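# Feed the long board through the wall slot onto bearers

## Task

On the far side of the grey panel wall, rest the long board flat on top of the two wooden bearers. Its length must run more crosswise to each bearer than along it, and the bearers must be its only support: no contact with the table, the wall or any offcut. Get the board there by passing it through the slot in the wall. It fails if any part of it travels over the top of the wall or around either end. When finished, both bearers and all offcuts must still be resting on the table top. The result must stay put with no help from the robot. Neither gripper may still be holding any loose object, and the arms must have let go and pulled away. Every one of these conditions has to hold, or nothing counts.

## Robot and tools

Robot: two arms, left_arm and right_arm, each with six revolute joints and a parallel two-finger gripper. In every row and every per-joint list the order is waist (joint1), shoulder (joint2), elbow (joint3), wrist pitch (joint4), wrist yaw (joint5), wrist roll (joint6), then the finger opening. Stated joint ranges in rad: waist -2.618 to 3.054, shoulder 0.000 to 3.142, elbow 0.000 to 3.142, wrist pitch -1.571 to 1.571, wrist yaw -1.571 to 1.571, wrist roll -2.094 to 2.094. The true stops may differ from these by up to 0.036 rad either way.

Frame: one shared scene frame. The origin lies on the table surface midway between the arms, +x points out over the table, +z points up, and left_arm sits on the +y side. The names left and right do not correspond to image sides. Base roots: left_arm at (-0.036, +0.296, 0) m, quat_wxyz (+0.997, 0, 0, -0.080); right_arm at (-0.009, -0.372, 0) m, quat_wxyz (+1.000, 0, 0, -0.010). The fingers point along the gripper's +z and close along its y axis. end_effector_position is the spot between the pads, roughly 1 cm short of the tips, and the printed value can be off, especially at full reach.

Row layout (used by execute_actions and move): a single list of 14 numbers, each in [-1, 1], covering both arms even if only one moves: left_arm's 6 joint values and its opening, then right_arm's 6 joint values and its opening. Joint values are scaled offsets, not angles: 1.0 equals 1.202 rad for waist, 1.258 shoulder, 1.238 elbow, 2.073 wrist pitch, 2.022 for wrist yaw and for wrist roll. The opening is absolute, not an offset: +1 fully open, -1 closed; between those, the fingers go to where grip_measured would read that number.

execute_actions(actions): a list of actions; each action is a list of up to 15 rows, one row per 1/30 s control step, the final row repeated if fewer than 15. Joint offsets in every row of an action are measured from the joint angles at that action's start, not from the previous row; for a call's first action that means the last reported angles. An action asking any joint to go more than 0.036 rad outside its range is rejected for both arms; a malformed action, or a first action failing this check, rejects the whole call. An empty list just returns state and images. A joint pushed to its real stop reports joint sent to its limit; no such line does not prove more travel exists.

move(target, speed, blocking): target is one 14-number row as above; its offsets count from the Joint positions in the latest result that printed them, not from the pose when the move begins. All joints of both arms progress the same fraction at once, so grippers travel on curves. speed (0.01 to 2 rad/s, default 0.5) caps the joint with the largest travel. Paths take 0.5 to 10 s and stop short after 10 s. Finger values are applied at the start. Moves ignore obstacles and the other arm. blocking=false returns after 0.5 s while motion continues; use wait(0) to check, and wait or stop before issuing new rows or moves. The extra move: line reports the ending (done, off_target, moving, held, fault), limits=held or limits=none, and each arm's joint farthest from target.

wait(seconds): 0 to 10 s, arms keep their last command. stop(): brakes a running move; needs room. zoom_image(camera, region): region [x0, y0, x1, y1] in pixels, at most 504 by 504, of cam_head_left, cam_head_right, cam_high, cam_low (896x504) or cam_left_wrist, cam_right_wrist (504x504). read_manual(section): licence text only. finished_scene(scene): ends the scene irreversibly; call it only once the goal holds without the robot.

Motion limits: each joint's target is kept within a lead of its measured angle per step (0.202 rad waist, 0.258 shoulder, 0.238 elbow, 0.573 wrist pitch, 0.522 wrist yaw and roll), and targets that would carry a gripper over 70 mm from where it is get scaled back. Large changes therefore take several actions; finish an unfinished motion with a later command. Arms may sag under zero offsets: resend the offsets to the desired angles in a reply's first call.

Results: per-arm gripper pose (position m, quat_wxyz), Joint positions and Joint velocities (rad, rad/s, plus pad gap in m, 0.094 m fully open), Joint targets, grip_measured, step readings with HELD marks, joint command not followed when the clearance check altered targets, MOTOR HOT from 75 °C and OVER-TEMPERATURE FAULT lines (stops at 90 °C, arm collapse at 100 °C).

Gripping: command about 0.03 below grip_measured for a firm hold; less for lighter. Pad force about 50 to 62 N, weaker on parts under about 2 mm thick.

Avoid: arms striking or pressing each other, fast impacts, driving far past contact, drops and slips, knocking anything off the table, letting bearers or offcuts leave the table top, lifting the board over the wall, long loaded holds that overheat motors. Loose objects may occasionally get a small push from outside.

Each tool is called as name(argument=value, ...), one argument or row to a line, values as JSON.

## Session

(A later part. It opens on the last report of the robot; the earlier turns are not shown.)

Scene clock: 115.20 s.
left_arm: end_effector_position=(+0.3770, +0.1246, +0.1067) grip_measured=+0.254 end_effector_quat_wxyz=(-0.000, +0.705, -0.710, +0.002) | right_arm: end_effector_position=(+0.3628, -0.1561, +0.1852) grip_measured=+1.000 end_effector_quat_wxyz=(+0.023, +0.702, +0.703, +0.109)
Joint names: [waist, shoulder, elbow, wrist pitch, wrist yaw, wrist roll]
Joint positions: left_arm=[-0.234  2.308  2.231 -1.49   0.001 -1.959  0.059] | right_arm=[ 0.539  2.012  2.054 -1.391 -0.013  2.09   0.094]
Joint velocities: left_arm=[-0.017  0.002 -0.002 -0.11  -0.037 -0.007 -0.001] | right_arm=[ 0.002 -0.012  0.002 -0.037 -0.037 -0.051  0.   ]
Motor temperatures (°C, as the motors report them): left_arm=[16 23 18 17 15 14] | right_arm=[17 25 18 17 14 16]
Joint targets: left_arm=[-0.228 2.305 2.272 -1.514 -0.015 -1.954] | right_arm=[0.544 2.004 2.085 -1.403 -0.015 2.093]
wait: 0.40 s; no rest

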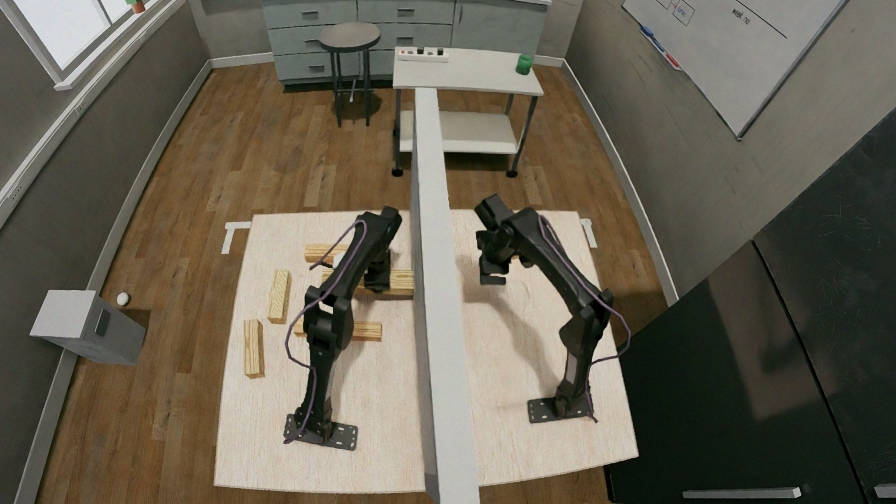

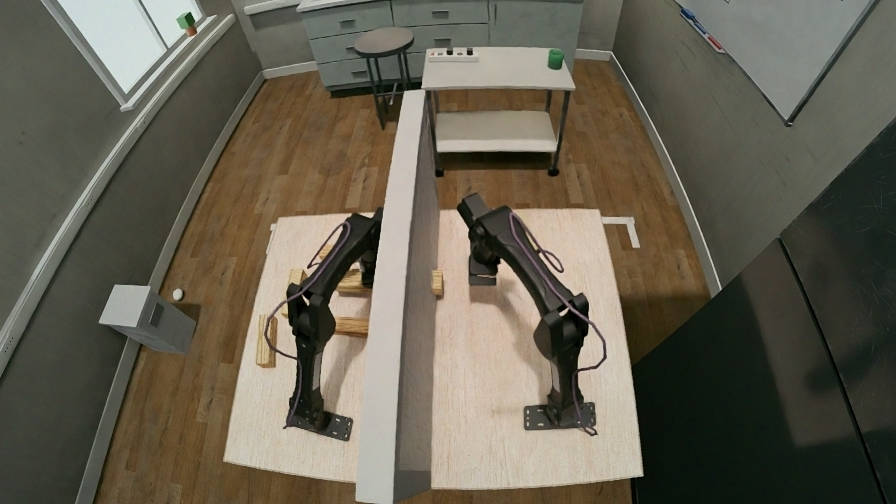

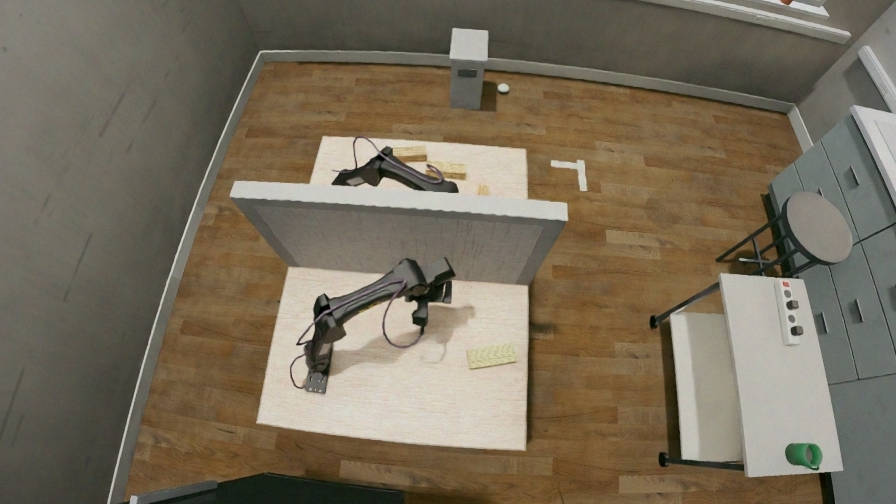

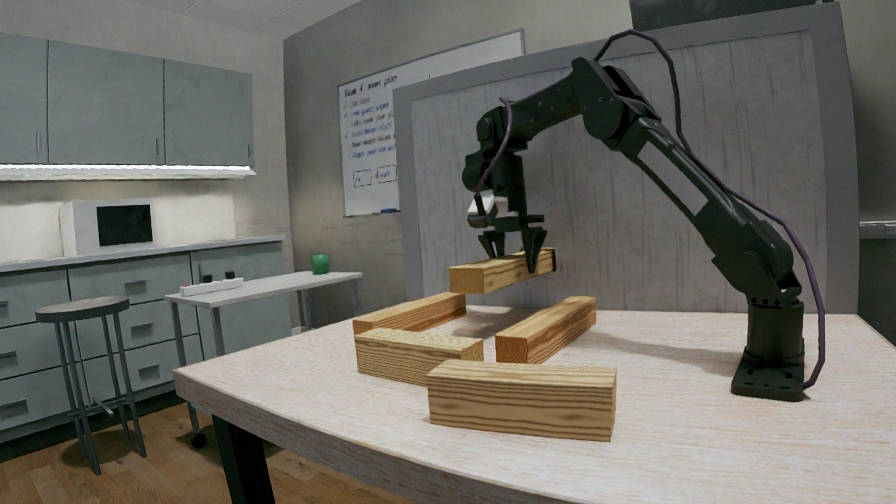

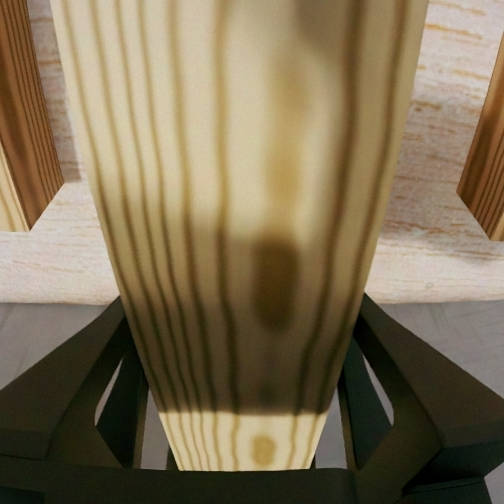

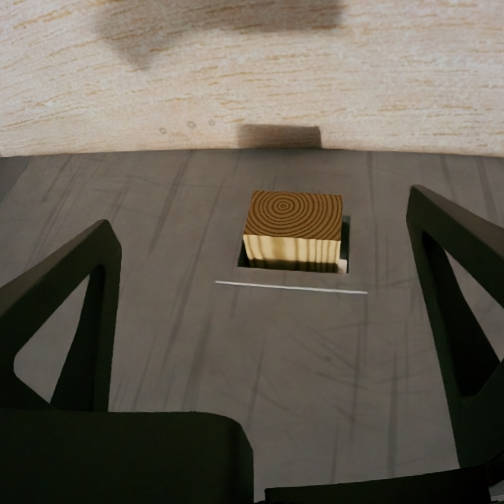

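execute_actions(
  actions=[
    [[0.0059,-0.0326,-0.0079,0.0028,-0.0079,0.0037,0.1,0.0042,-0.0064,0.025,-0.0058,-0.001,0.0015,1],[0.0086,-0.0351,-0.0119,0.0041,-0.0079,0.0057,0.1,0.0042,-0.0064,0.025,-0.0058,-0.001,0.0015,1],[0.0130,-0.0391,-0.0185,0.0061,-0.0079,0.0089,0.1,0.0042,-0.0064,0.025,-0.0058,-0.001,0.0015,1],[0.0188,-0.0444,-0.0273,0.0088,-0.0079,0.0132,0.1,0.0042,-0.0064,0.025,-0.0058,-0.001,0.0015,1],[0.0259,-0.0509,-0.0380,0.0119,-0.0079,0.0182,0.1,0.0042,-0.0064,0.025,-0.0058,-0.001,0.0015,1],[0.0338,-0.0582,-0.0500,0.0154,-0.0079,0.0238,0.1,0.0042,-0.0064,0.025,-0.0058,-0.001,0.0015,1],[0.0423,-0.0660,-0.0629,0.0189,-0.0079,0.0294,0.1,0.0042,-0.0064,0.025,-0.0058,-0.001,0.0015,1],[0.0511,-0.0740,-0.0761,0.0224,-0.0079,0.0350,0.1,0.0042,-0.0064,0.025,-0.0058,-0.001,0.0015,1],[0.0596,-0.0818,-0.0890,0.0255,-0.0079,0.0400,0.1,0.0042,-0.0064,0.025,-0.0058,-0.001,0.0015,1],[0.0676,-0.0891,-0.1010,0.0282,-0.0079,0.0443,0.1,0.0042,-0.0064,0.025,-0.0058,-0.001,0.0015,1],[0.0746,-0.0956,-0.1117,0.0302,-0.0079,0.0475,0.1,0.0042,-0.0064,0.025,-0.0058,-0.001,0.0015,1],[0.0804,-0.1009,-0.1205,0.0315,-0.0079,0.0495,0.1,0.0042,-0.0064,0.025,-0.0058,-0.001,0.0015,1],[0.0848,-0.1049,-0.1271,0.0319,-0.0079,0.0502,0.1,0.0042,-0.0064,0.025,-0.0058,-0.001,0.0015,1],[0.0875,-0.1074,-0.1311,0.0319,-0.0079,0.0502,0.1,0.0042,-0.0064,0.025,-0.0058,-0.001,0.0015,1],[0.0884,-0.1082,-0.1325,0.0319,-0.0079,0.0502,0.1,0.0042,-0.0064,0.025,-0.0058,-0.001,0.0015,1]],
  ],
)

wait(
  seconds=0.3,
)

Scene clock: 117.20 s.
left_arm: end_effector_position=(+0.3758, +0.1732, +0.1058) grip_measured=+0.254 end_effector_quat_wxyz=(-0.000, +0.712, -0.702, -0.002) | right_arm: end_effector_position=(+0.3628, -0.1561, +0.1852) grip_measured=+1.000 end_effector_quat_wxyz=(+0.023, +0.702, +0.703, +0.109)
Joint names: [waist, shoulder, elbow, wrist pitch, wrist yaw, wrist roll]
Joint positions: left_arm=[-0.132  2.221  2.082 -1.435 -0.002 -1.878  0.059] | right_arm=[ 0.539  2.012  2.054 -1.391 -0.013  2.09   0.094]
Joint velocities: left_arm=[ 0.247 -0.134 -0.144 -0.022 -0.051  0.037 -0.   ] | right_arm=[-0.012 -0.007 -0.002  0.007 -0.051  0.051  0.   ]
Motor temperatures (°C, as the motors report them): left_arm=[16 23 18 17 15 14] | right_arm=[17 25 18 17 14 16]
Joint targets: left_arm=[-0.128 2.172 2.067 -1.424 -0.015 -1.857] | right_arm=[0.544 2.004 2.085 -1.403 -0.015 2.093]
Step readings (joint positions):
0: left_arm=[-0.234 2.308 2.231 -1.491 0.000 -1.959] | right_arm=[0.539 2.012 2.054 -1.391 -0.013 2.090]
1: left_arm=[-0.234 2.308 2.231 -1.490 0.000 -1.958] | right_arm=[0.539 2.012 2.054 -1.391 -0.013 2.090]
2: left_arm=[-0.234 2.308 2.231 -1.489 0.000 -1.957] | right_arm=[0.539 2.012 2.054 -1.391 -0.013 2.090]
4: left_arm=[-0.233 2.304 2.221 -1.481 0.000 -1.952] | right_arm=[0.539 2.012 2.054 -1.391 -0.013 2.090]
8: left_arm=[-0.212 2.278 2.170 -1.456 0.004 -1.926] | right_arm=[0.539 2.012 2.054 -1.391 -0.013 2.090]
15: Joint positions above

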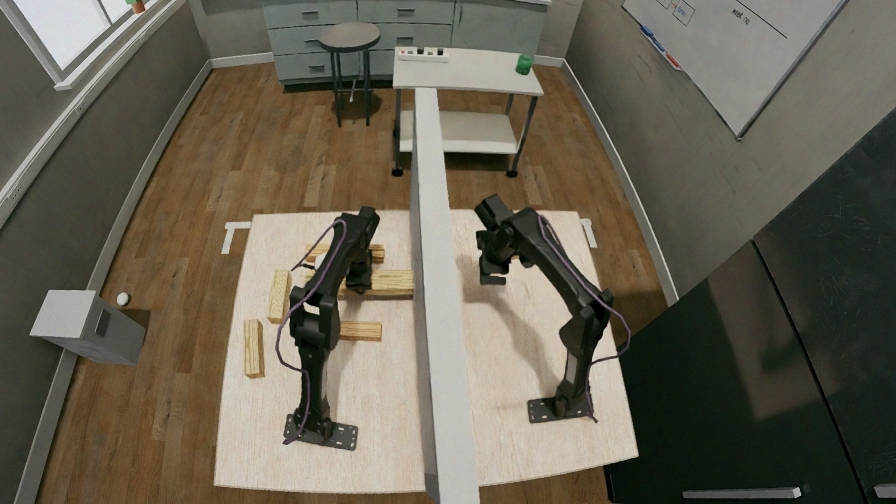

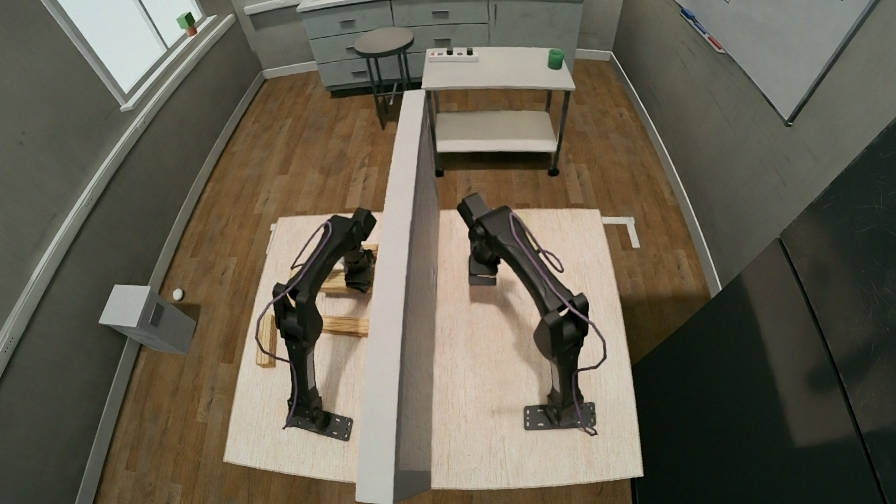

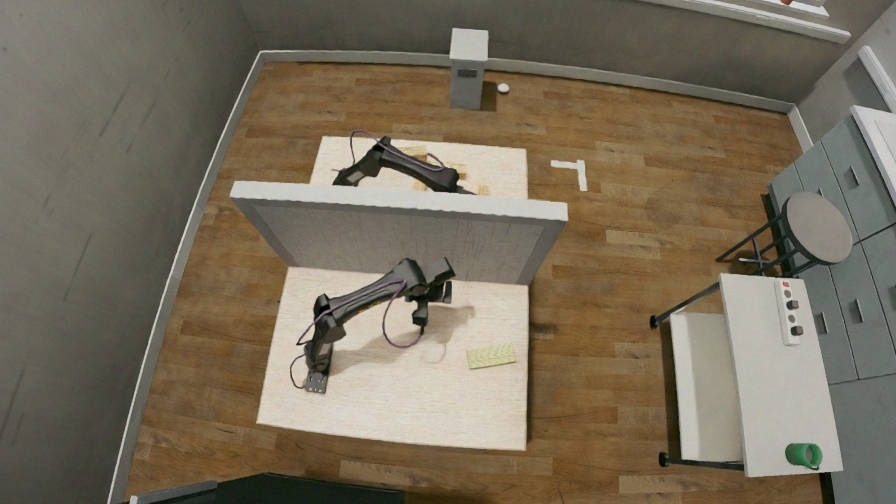

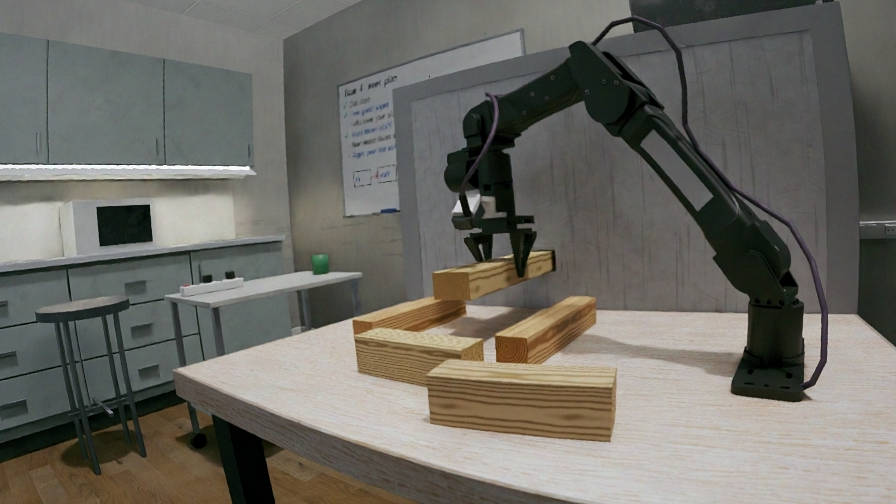

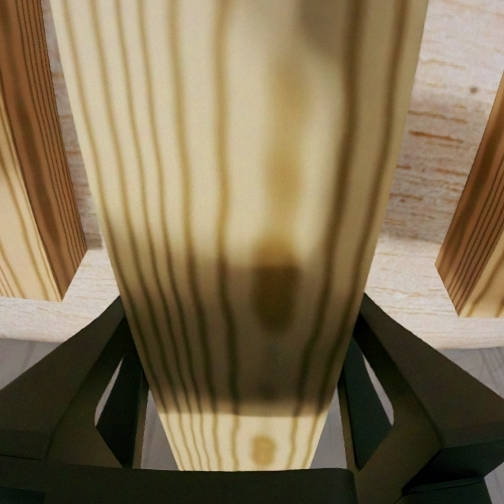

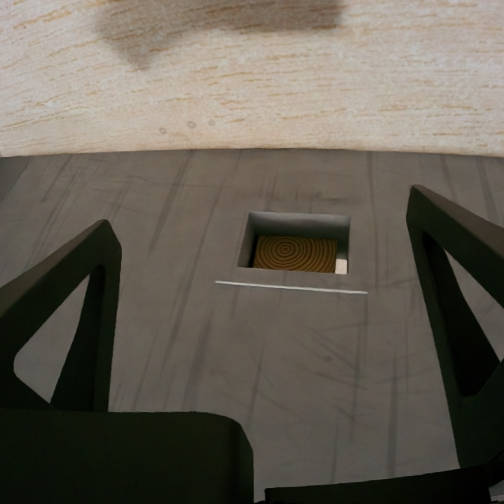

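Scene clock: 117.50 s.
left_arm: end_effector_position=(+0.3780, +0.1786, +0.1062) grip_measured=+0.254 end_effector_quat_wxyz=(-0.005, +0.711, -0.703, -0.001) | right_arm: end_effector_position=(+0.3628, -0.1561, +0.1852) grip_measured=+1.000 end_effector_quat_wxyz=(+0.023, +0.702, +0.703, +0.109)
Joint names: [waist, shoulder, elbow, wrist pitch, wrist yaw, wrist roll]
Joint positions: left_arm=[-0.121  2.216  2.075 -1.427 -0.009 -1.864  0.059] | right_arm=[ 0.539  2.012  2.054 -1.391 -0.013  2.09   0.094]
Joint velocities: left_arm=[-0.012 -0.032 -0.002  0.095 -0.037 -0.037  0.001] | right_arm=[ 0.027 -0.002 -0.002  0.022 -0.066  0.022  0.   ]
Motor temperatures (°C, as the motors report them): left_arm=[16 23 18 17 15 14] | right_arm=[17 25 18 17 14 16]
Joint targets: left_arm=[-0.128 2.172 2.067 -1.424 -0.015 -1.857] | right_arm=[0.544 2.004 2.085 -1.403 -0.015 2.093]
wait: 0.30 s; no rest

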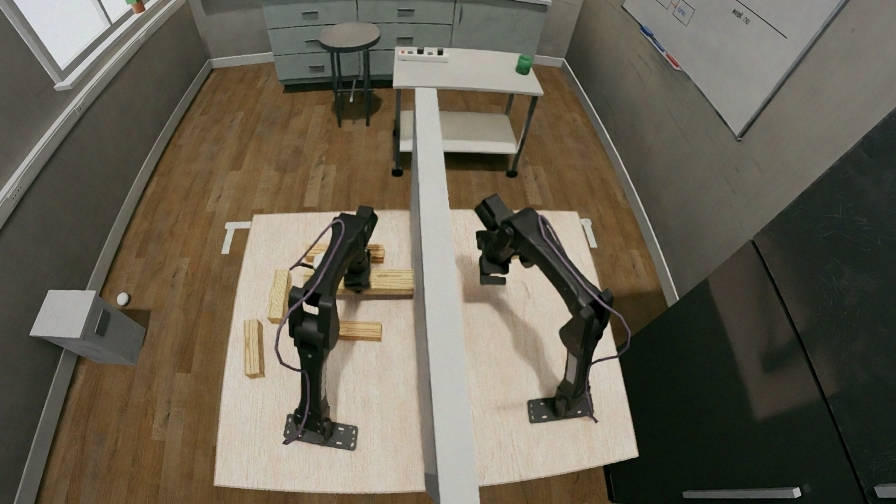

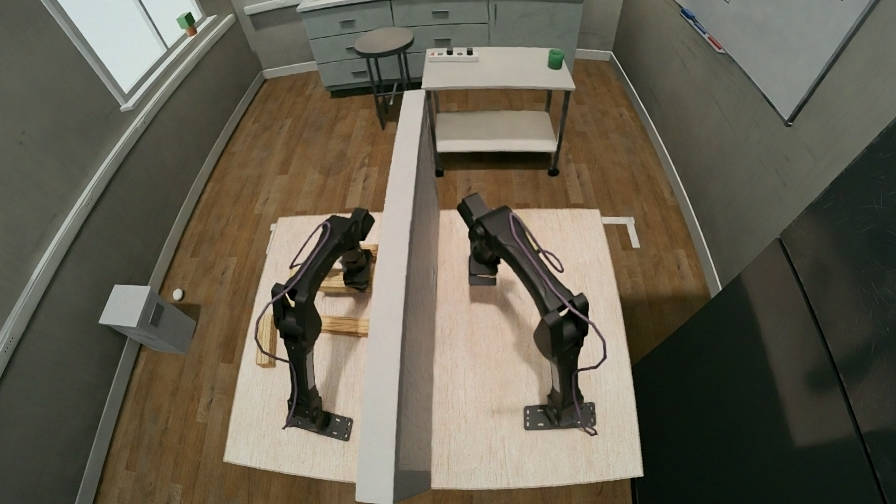

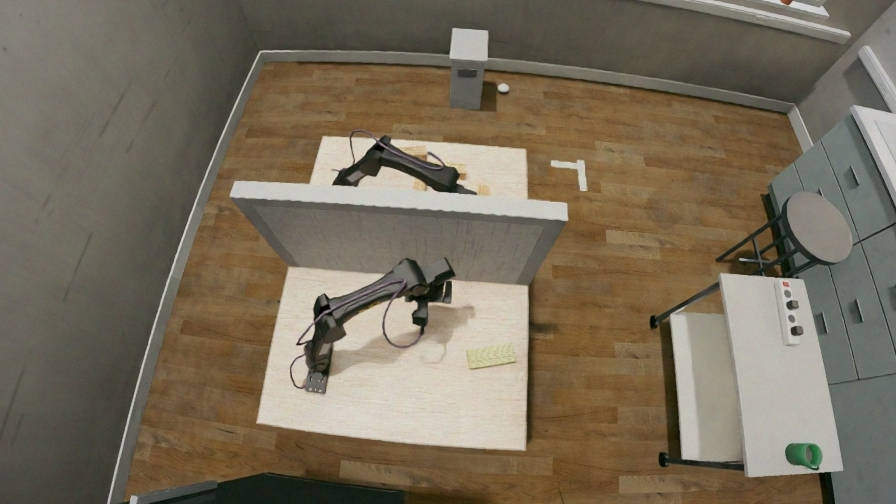

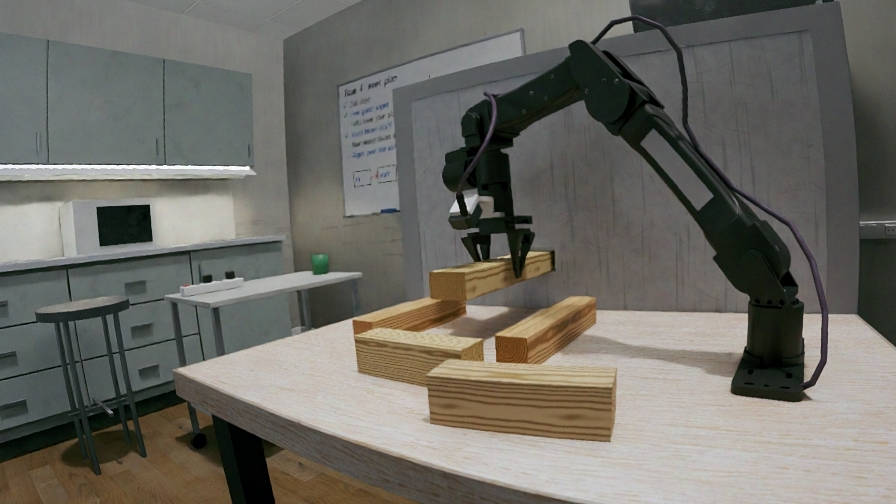

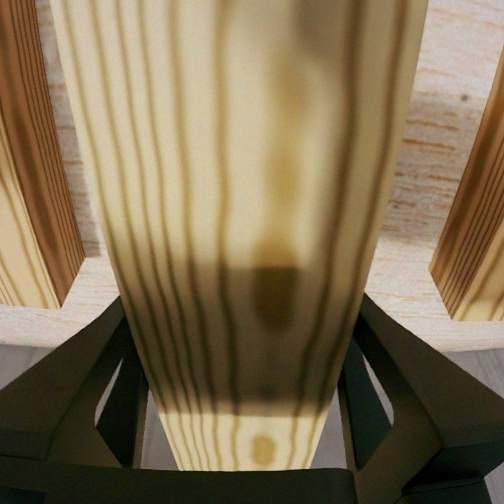

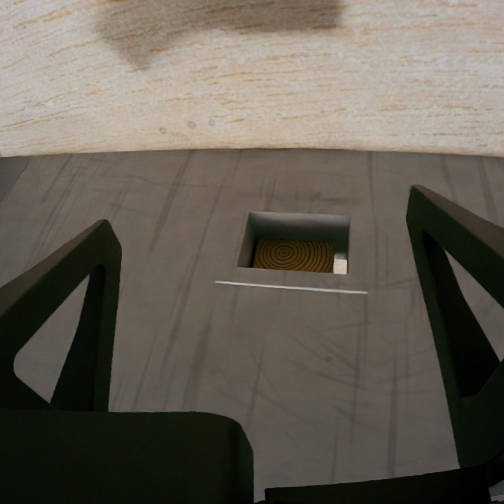

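execute_actions(
  actions=[
    [[0.0061,-0.0355,-0.0073,0.0021,0.0094,0.0106,0.1,0.0042,-0.0064,0.025,-0.0058,-0.001,0.0015,1],[0.0093,-0.0371,-0.0096,0.0027,0.0094,0.0128,0.1,0.0042,-0.0064,0.025,-0.0058,-0.001,0.0015,1],[0.0145,-0.0396,-0.0135,0.0037,0.0094,0.0162,0.1,0.0042,-0.0064,0.025,-0.0058,-0.001,0.0015,1],[0.0214,-0.0430,-0.0185,0.0051,0.0094,0.0208,0.1,0.0042,-0.0064,0.025,-0.0058,-0.001,0.0015,1],[0.0294,-0.0471,-0.0247,0.0066,0.0094,0.0262,0.1,0.0042,-0.0064,0.025,-0.0058,-0.001,0.0015,1],[0.0383,-0.0518,-0.0317,0.0084,0.0094,0.0321,0.1,0.0042,-0.0064,0.025,-0.0058,-0.001,0.0015,1],[0.0474,-0.0567,-0.0391,0.0101,0.0094,0.0382,0.1,0.0042,-0.0064,0.025,-0.0058,-0.001,0.0015,1],[0.0563,-0.0618,-0.0467,0.0119,0.0094,0.0441,0.1,0.0042,-0.0064,0.025,-0.0058,-0.001,0.0015,1],[0.0643,-0.0667,-0.0541,0.0134,0.0094,0.0495,0.1,0.0042,-0.0064,0.025,-0.0058,-0.001,0.0015,1],[0.0712,-0.0714,-0.0611,0.0148,0.0094,0.0541,0.1,0.0042,-0.0064,0.025,-0.0058,-0.001,0.0015,1],[0.0764,-0.0755,-0.0673,0.0158,0.0094,0.0575,0.1,0.0042,-0.0064,0.025,-0.0058,-0.001,0.0015,1],[0.0796,-0.0789,-0.0723,0.0164,0.0094,0.0597,0.1,0.0042,-0.0064,0.025,-0.0058,-0.001,0.0015,1],[0.0807,-0.0814,-0.0762,0.0166,0.0094,0.0604,0.1,0.0042,-0.0064,0.025,-0.0058,-0.001,0.0015,1],[0.0807,-0.0830,-0.0785,0.0166,0.0094,0.0604,0.1,0.0042,-0.0064,0.025,-0.0058,-0.001,0.0015,1],[0.0807,-0.0835,-0.0793,0.0166,0.0094,0.0604,0.1,0.0042,-0.0064,0.025,-0.0058,-0.001,0.0015,1]],
  ],
)

wait(
  seconds=0.3,
)

Scene clock: 119.10 s.
left_arm: end_effector_position=(+0.3752, +0.2200, +0.1076) grip_measured=+0.254 end_effector_quat_wxyz=(+0.005, +0.712, -0.702, +0.004) | right_arm: end_effector_position=(+0.3628, -0.1561, +0.1852) grip_measured=+1.000 end_effector_quat_wxyz=(+0.023, +0.702, +0.703, +0.109)
Joint names: [waist, shoulder, elbow, wrist pitch, wrist yaw, wrist roll]
Joint positions: left_arm=[-0.019  2.159  1.989 -1.4    0.012 -1.764  0.059] | right_arm=[ 0.539  2.012  2.054 -1.391 -0.013  2.09   0.094]
Joint velocities: left_arm=[ 0.134 -0.12  -0.09  -0.007  0.007  0.095 -0.001] | right_arm=[-0.007 -0.007 -0.002  0.081  0.007 -0.037  0.   ]
Motor temperatures (°C, as the motors report them): left_arm=[16 24 18 17 15 14] | right_arm=[17 25 18 17 14 16]
Joint targets: left_arm=[-0.025 2.111 1.977 -1.392 0.010 -1.742] | right_arm=[0.544 2.004 2.085 -1.403 -0.015 2.093]
Step readings (joint positions):
0: left_arm=[-0.121 2.216 2.075 -1.425 -0.009 -1.862] | right_arm=[0.539 2.012 2.054 -1.391 -0.013 2.090]
1: left_arm=[-0.121 2.216 2.075 -1.425 -0.007 -1.860] | right_arm=[0.539 2.012 2.054 -1.391 -0.013 2.090]
2: left_arm=[-0.121 2.216 2.075 -1.424 -0.004 -1.856] | right_arm=[0.539 2.012 2.054 -1.391 -0.013 2.090]
4: left_arm=[-0.118 2.214 2.072 -1.421 0.002 -1.847] | right_arm=[0.539 2.012 2.054 -1.391 -0.013 2.090]
8: left_arm=[-0.093 2.196 2.039 -1.409 0.012 -1.817] | right_arm=[0.539 2.012 2.054 -1.391 -0.013 2.090]
15: Joint positions above

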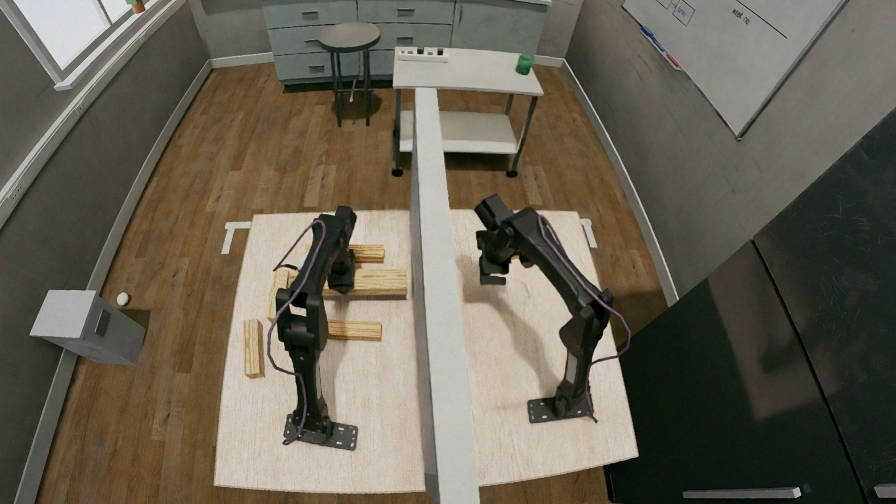

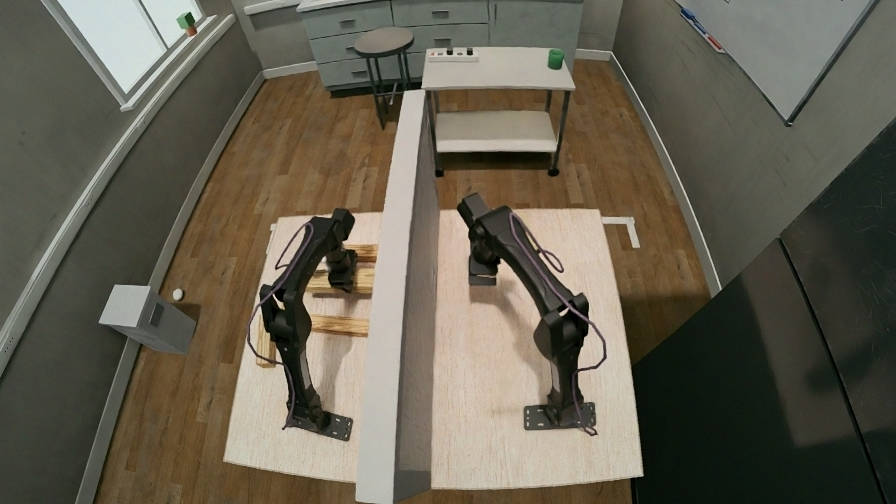

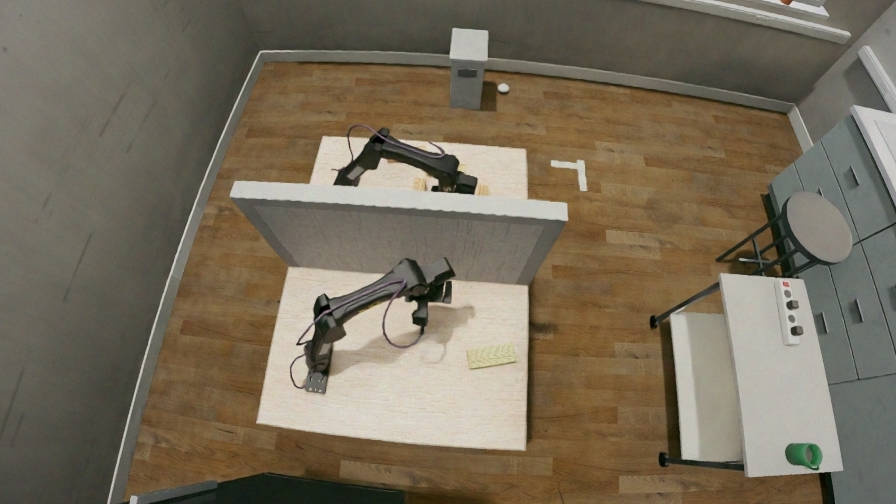

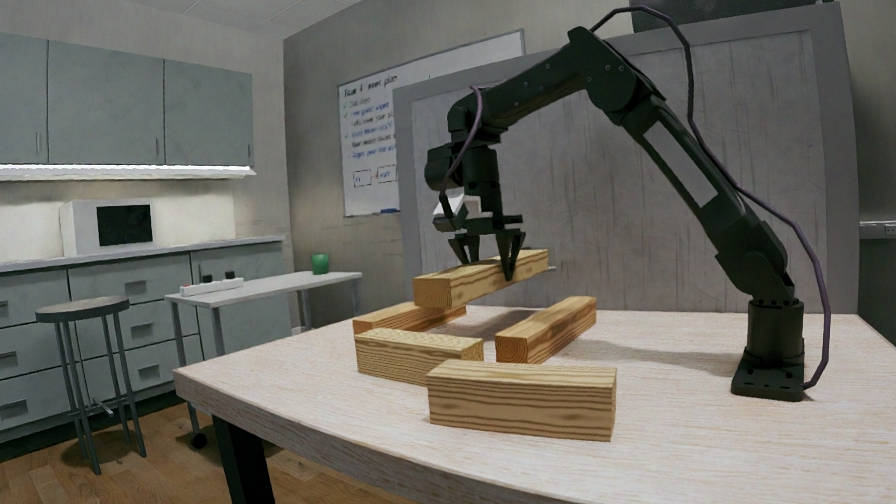

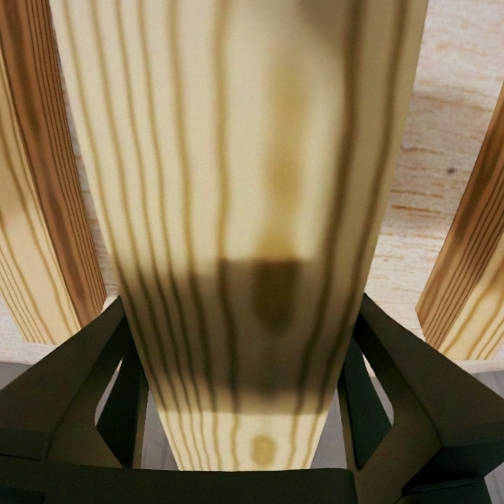

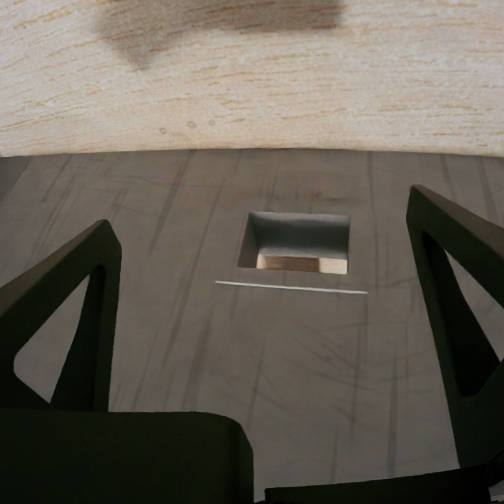

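Scene clock: 119.40 s.
left_arm: end_effector_position=(+0.3759, +0.2206, +0.1088) grip_measured=+0.254 end_effector_quat_wxyz=(+0.002, +0.707, -0.707, +0.007) | right_arm: end_effector_position=(+0.3628, -0.1561, +0.1852) grip_measured=+1.000 end_effector_quat_wxyz=(+0.023, +0.702, +0.703, +0.109)
Joint names: [waist, shoulder, elbow, wrist pitch, wrist yaw, wrist roll]
Joint positions: left_arm=[-0.018  2.154  1.986 -1.395  0.012 -1.749  0.059] | right_arm=[ 0.539  2.012  2.054 -1.391 -0.013  2.09   0.094]
Joint velocities: left_arm=[ 0.007  0.002  0.002  0.081  0.051 -0.022  0.   ] | right_arm=[-0.012  0.012 -0.012  0.007 -0.007 -0.037  0.   ]
Motor temperatures (°C, as the motors report them): left_arm=[16 24 18 17 15 14] | right_arm=[17 25 18 17 14 16]
Joint targets: left_arm=[-0.024 2.111 1.977 -1.392 0.011 -1.742] | right_arm=[0.544 2.004 2.085 -1.403 -0.015 2.093]
wait: 0.30 s; no rest

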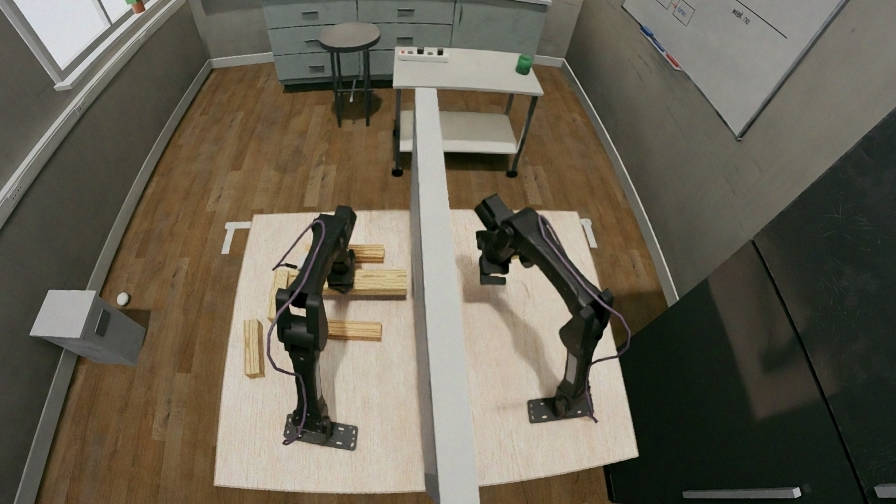

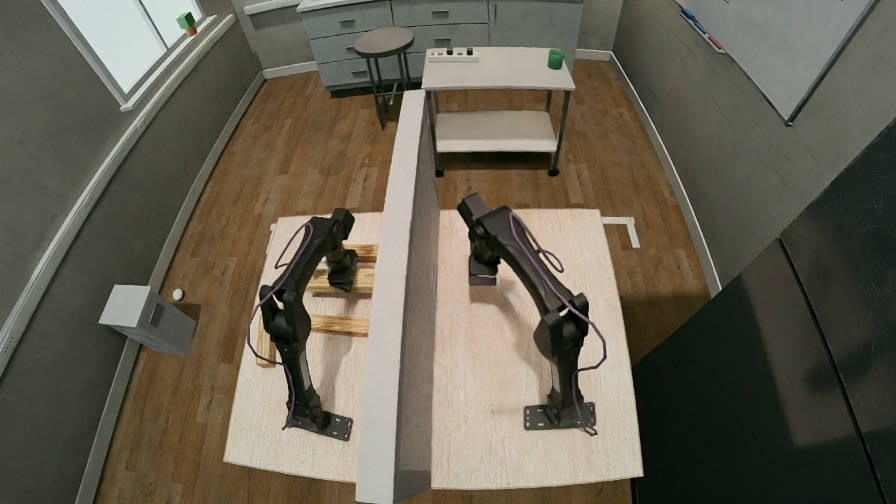

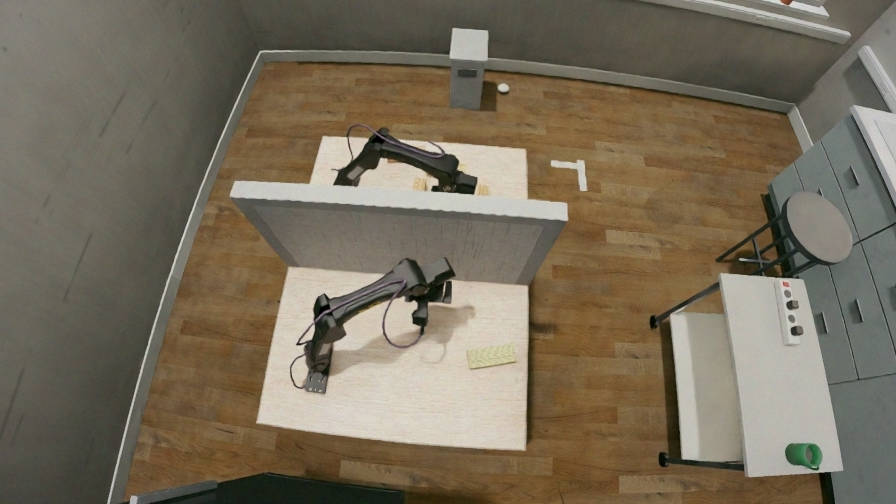

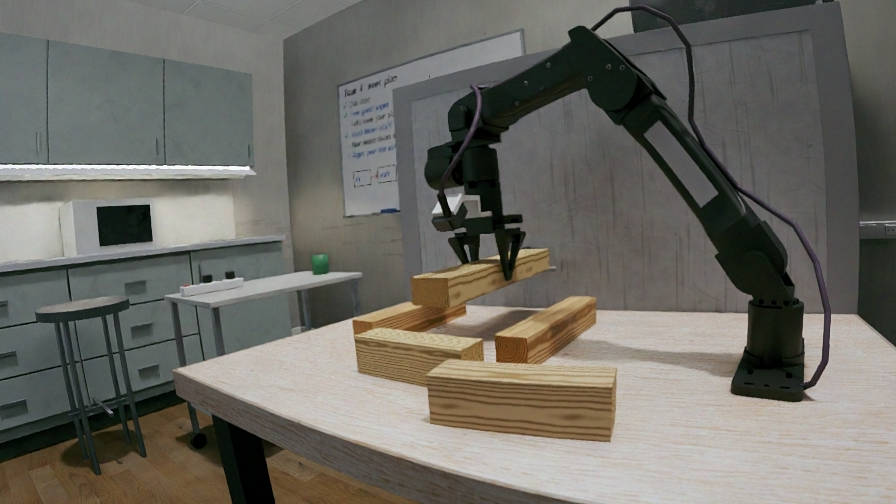

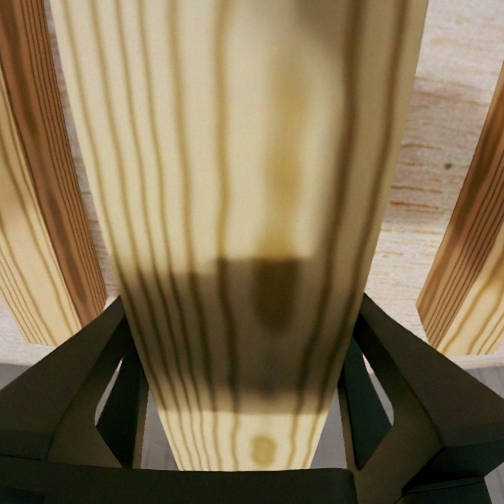

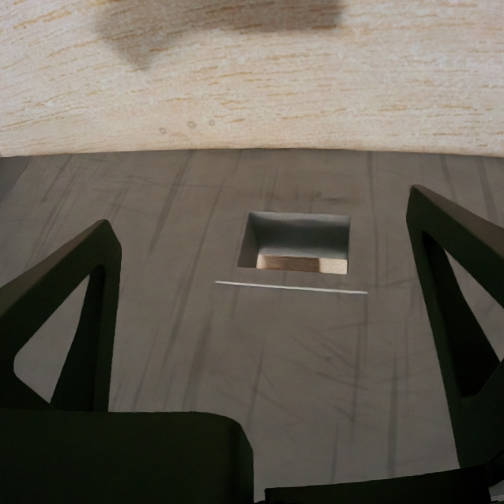

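zoom_image(
  camera="cam_head_left",
  region=[220, 200, 460, 380],
)

Region (220, 200, 460, 380) of cam_head_left's 896x504 image, scaled by 2.100, with more detail than that image has; it fills the top 378 rows of this view, and the rest is white.

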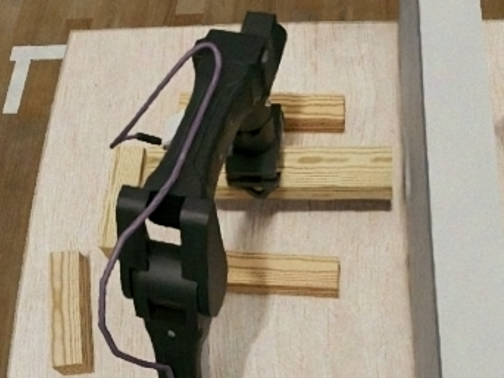

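move(
  target=[-0.005, 0.0263, -0.0368, 0.0352, -0.0074, 0.7802, 0.1, 0.0042, -0.0064, 0.025, -0.0058, -0.001, 0.0015, 1],
  speed=1.5,
)

Scene clock: 122.63 s.
left_arm: end_effector_position=(+0.3832, +0.2205, +0.0847) grip_measured=+0.255 end_effector_quat_wxyz=(+0.001, +0.001, +1.000, -0.003) | right_arm: end_effector_position=(+0.3630, -0.1559, +0.1853) grip_measured=+1.000 end_effector_quat_wxyz=(+0.023, +0.702, +0.703, +0.109)
Joint names: [waist, shoulder, elbow, wrist pitch, wrist yaw, wrist roll]
Joint positions: left_arm=[-0.018  2.191  1.949 -1.327  0.005 -0.177  0.059] | right_arm=[ 0.539  2.012  2.054 -1.389 -0.013  2.09   0.094]
Joint velocities: left_arm=[-0.017 -0.012  0.002  0.022 -0.022 -0.022  0.001] | right_arm=[ 0.012 -0.007 -0.002  0.007 -0.007 -0.022  0.   ]
Motor temperatures (°C, as the motors report them): left_arm=[16 24 18 17 15 14] | right_arm=[17 25 18 17 14 16]
Joint targets: left_arm=[-0.024 2.187 1.941 -1.322 -0.004 -0.171] | right_arm=[0.544 2.004 2.085 -1.402 -0.015 2.093]
move: off_target (right_arm); limits=none; left_arm: farthest joint: the elbow, 0.009 radians from its target (0.046 radians at the start); right_arm: farthest joint: the elbow, 0.030 radians from its target (0.030 radians at the start)

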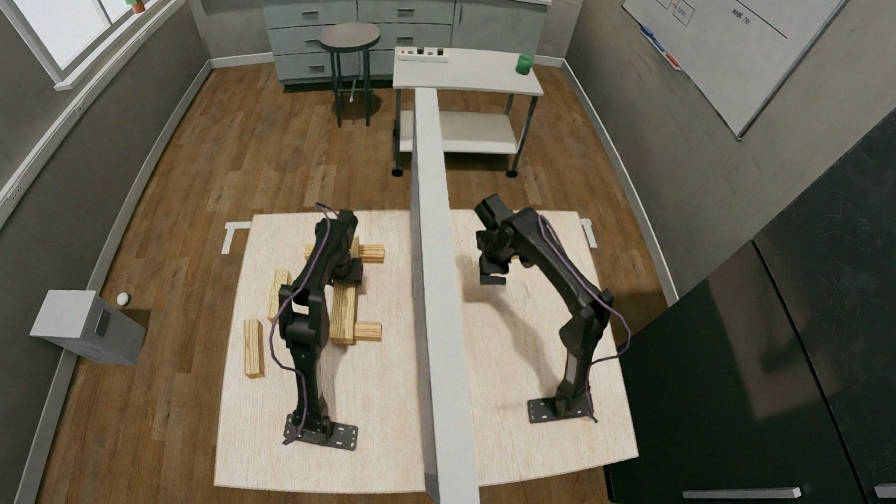

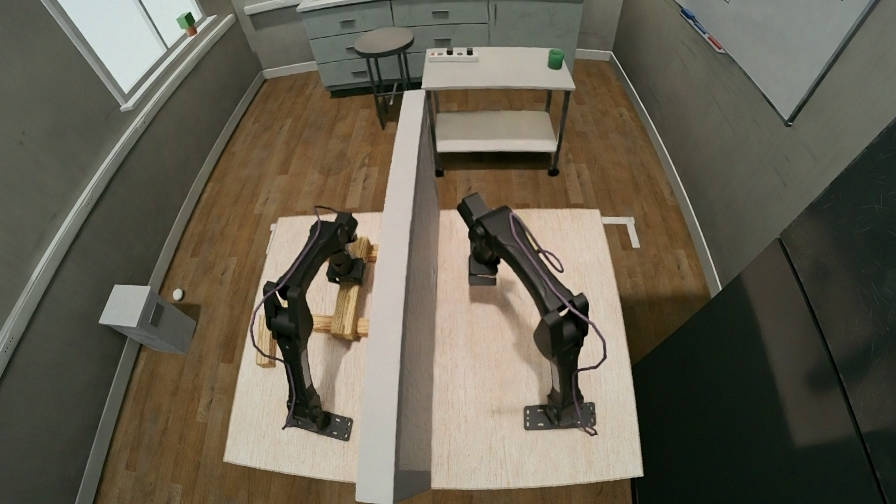

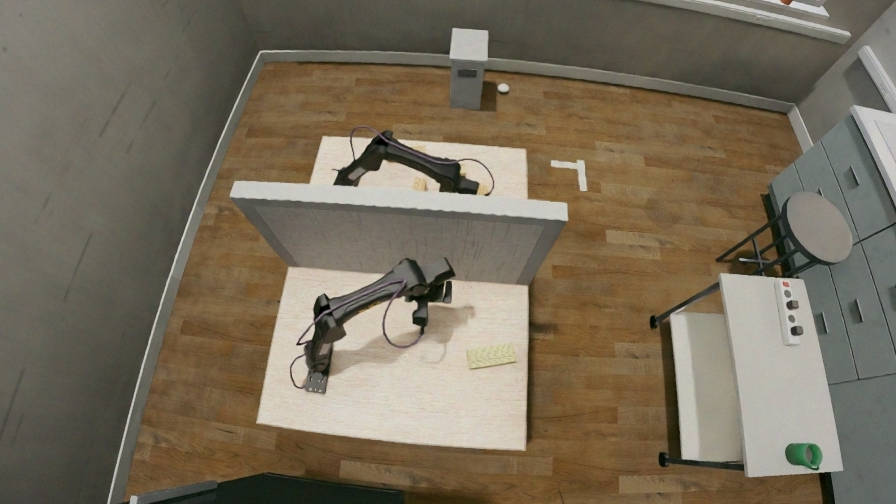

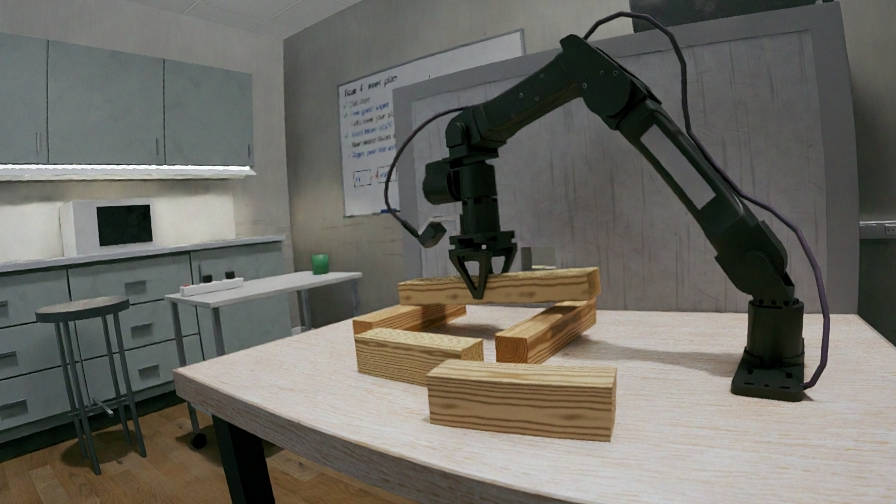

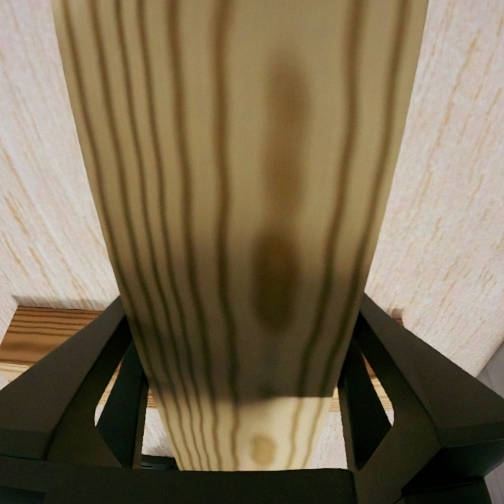

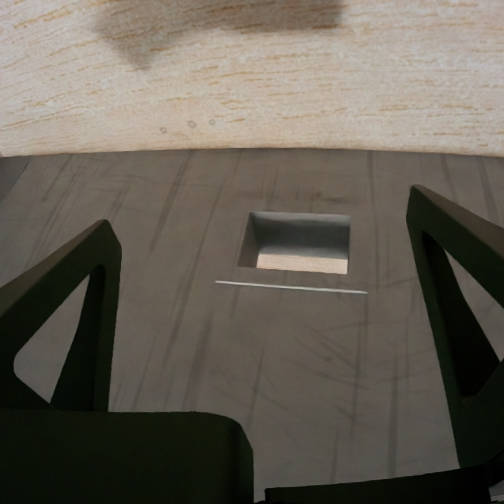

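zoom_image(
  camera="cam_low",
  region=[340, 220, 640, 390],
)

zoom_image(
  camera="cam_head_left",
  region=[230, 200, 450, 380],
)

Region (340, 220, 640, 390) of cam_low's 896x504 image, scaled by 1.680, with more detail than that image has; it fills the top 286 rows of this view, and the rest is white.

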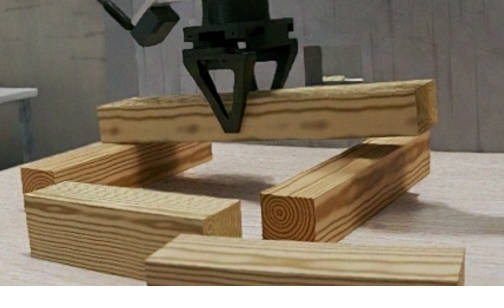

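Region (230, 200, 450, 380) of cam_head_left's 896x504 image, scaled by 2.291, with more detail than that image has; it fills the top 412 rows of this view, and the rest is white.

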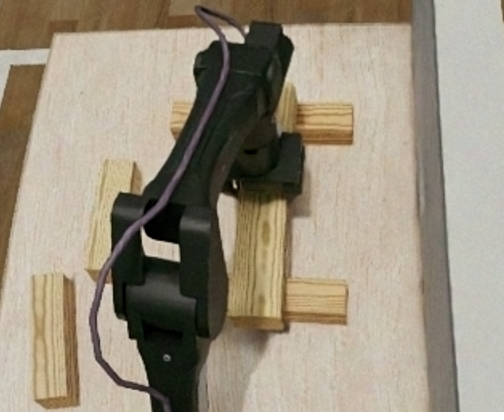

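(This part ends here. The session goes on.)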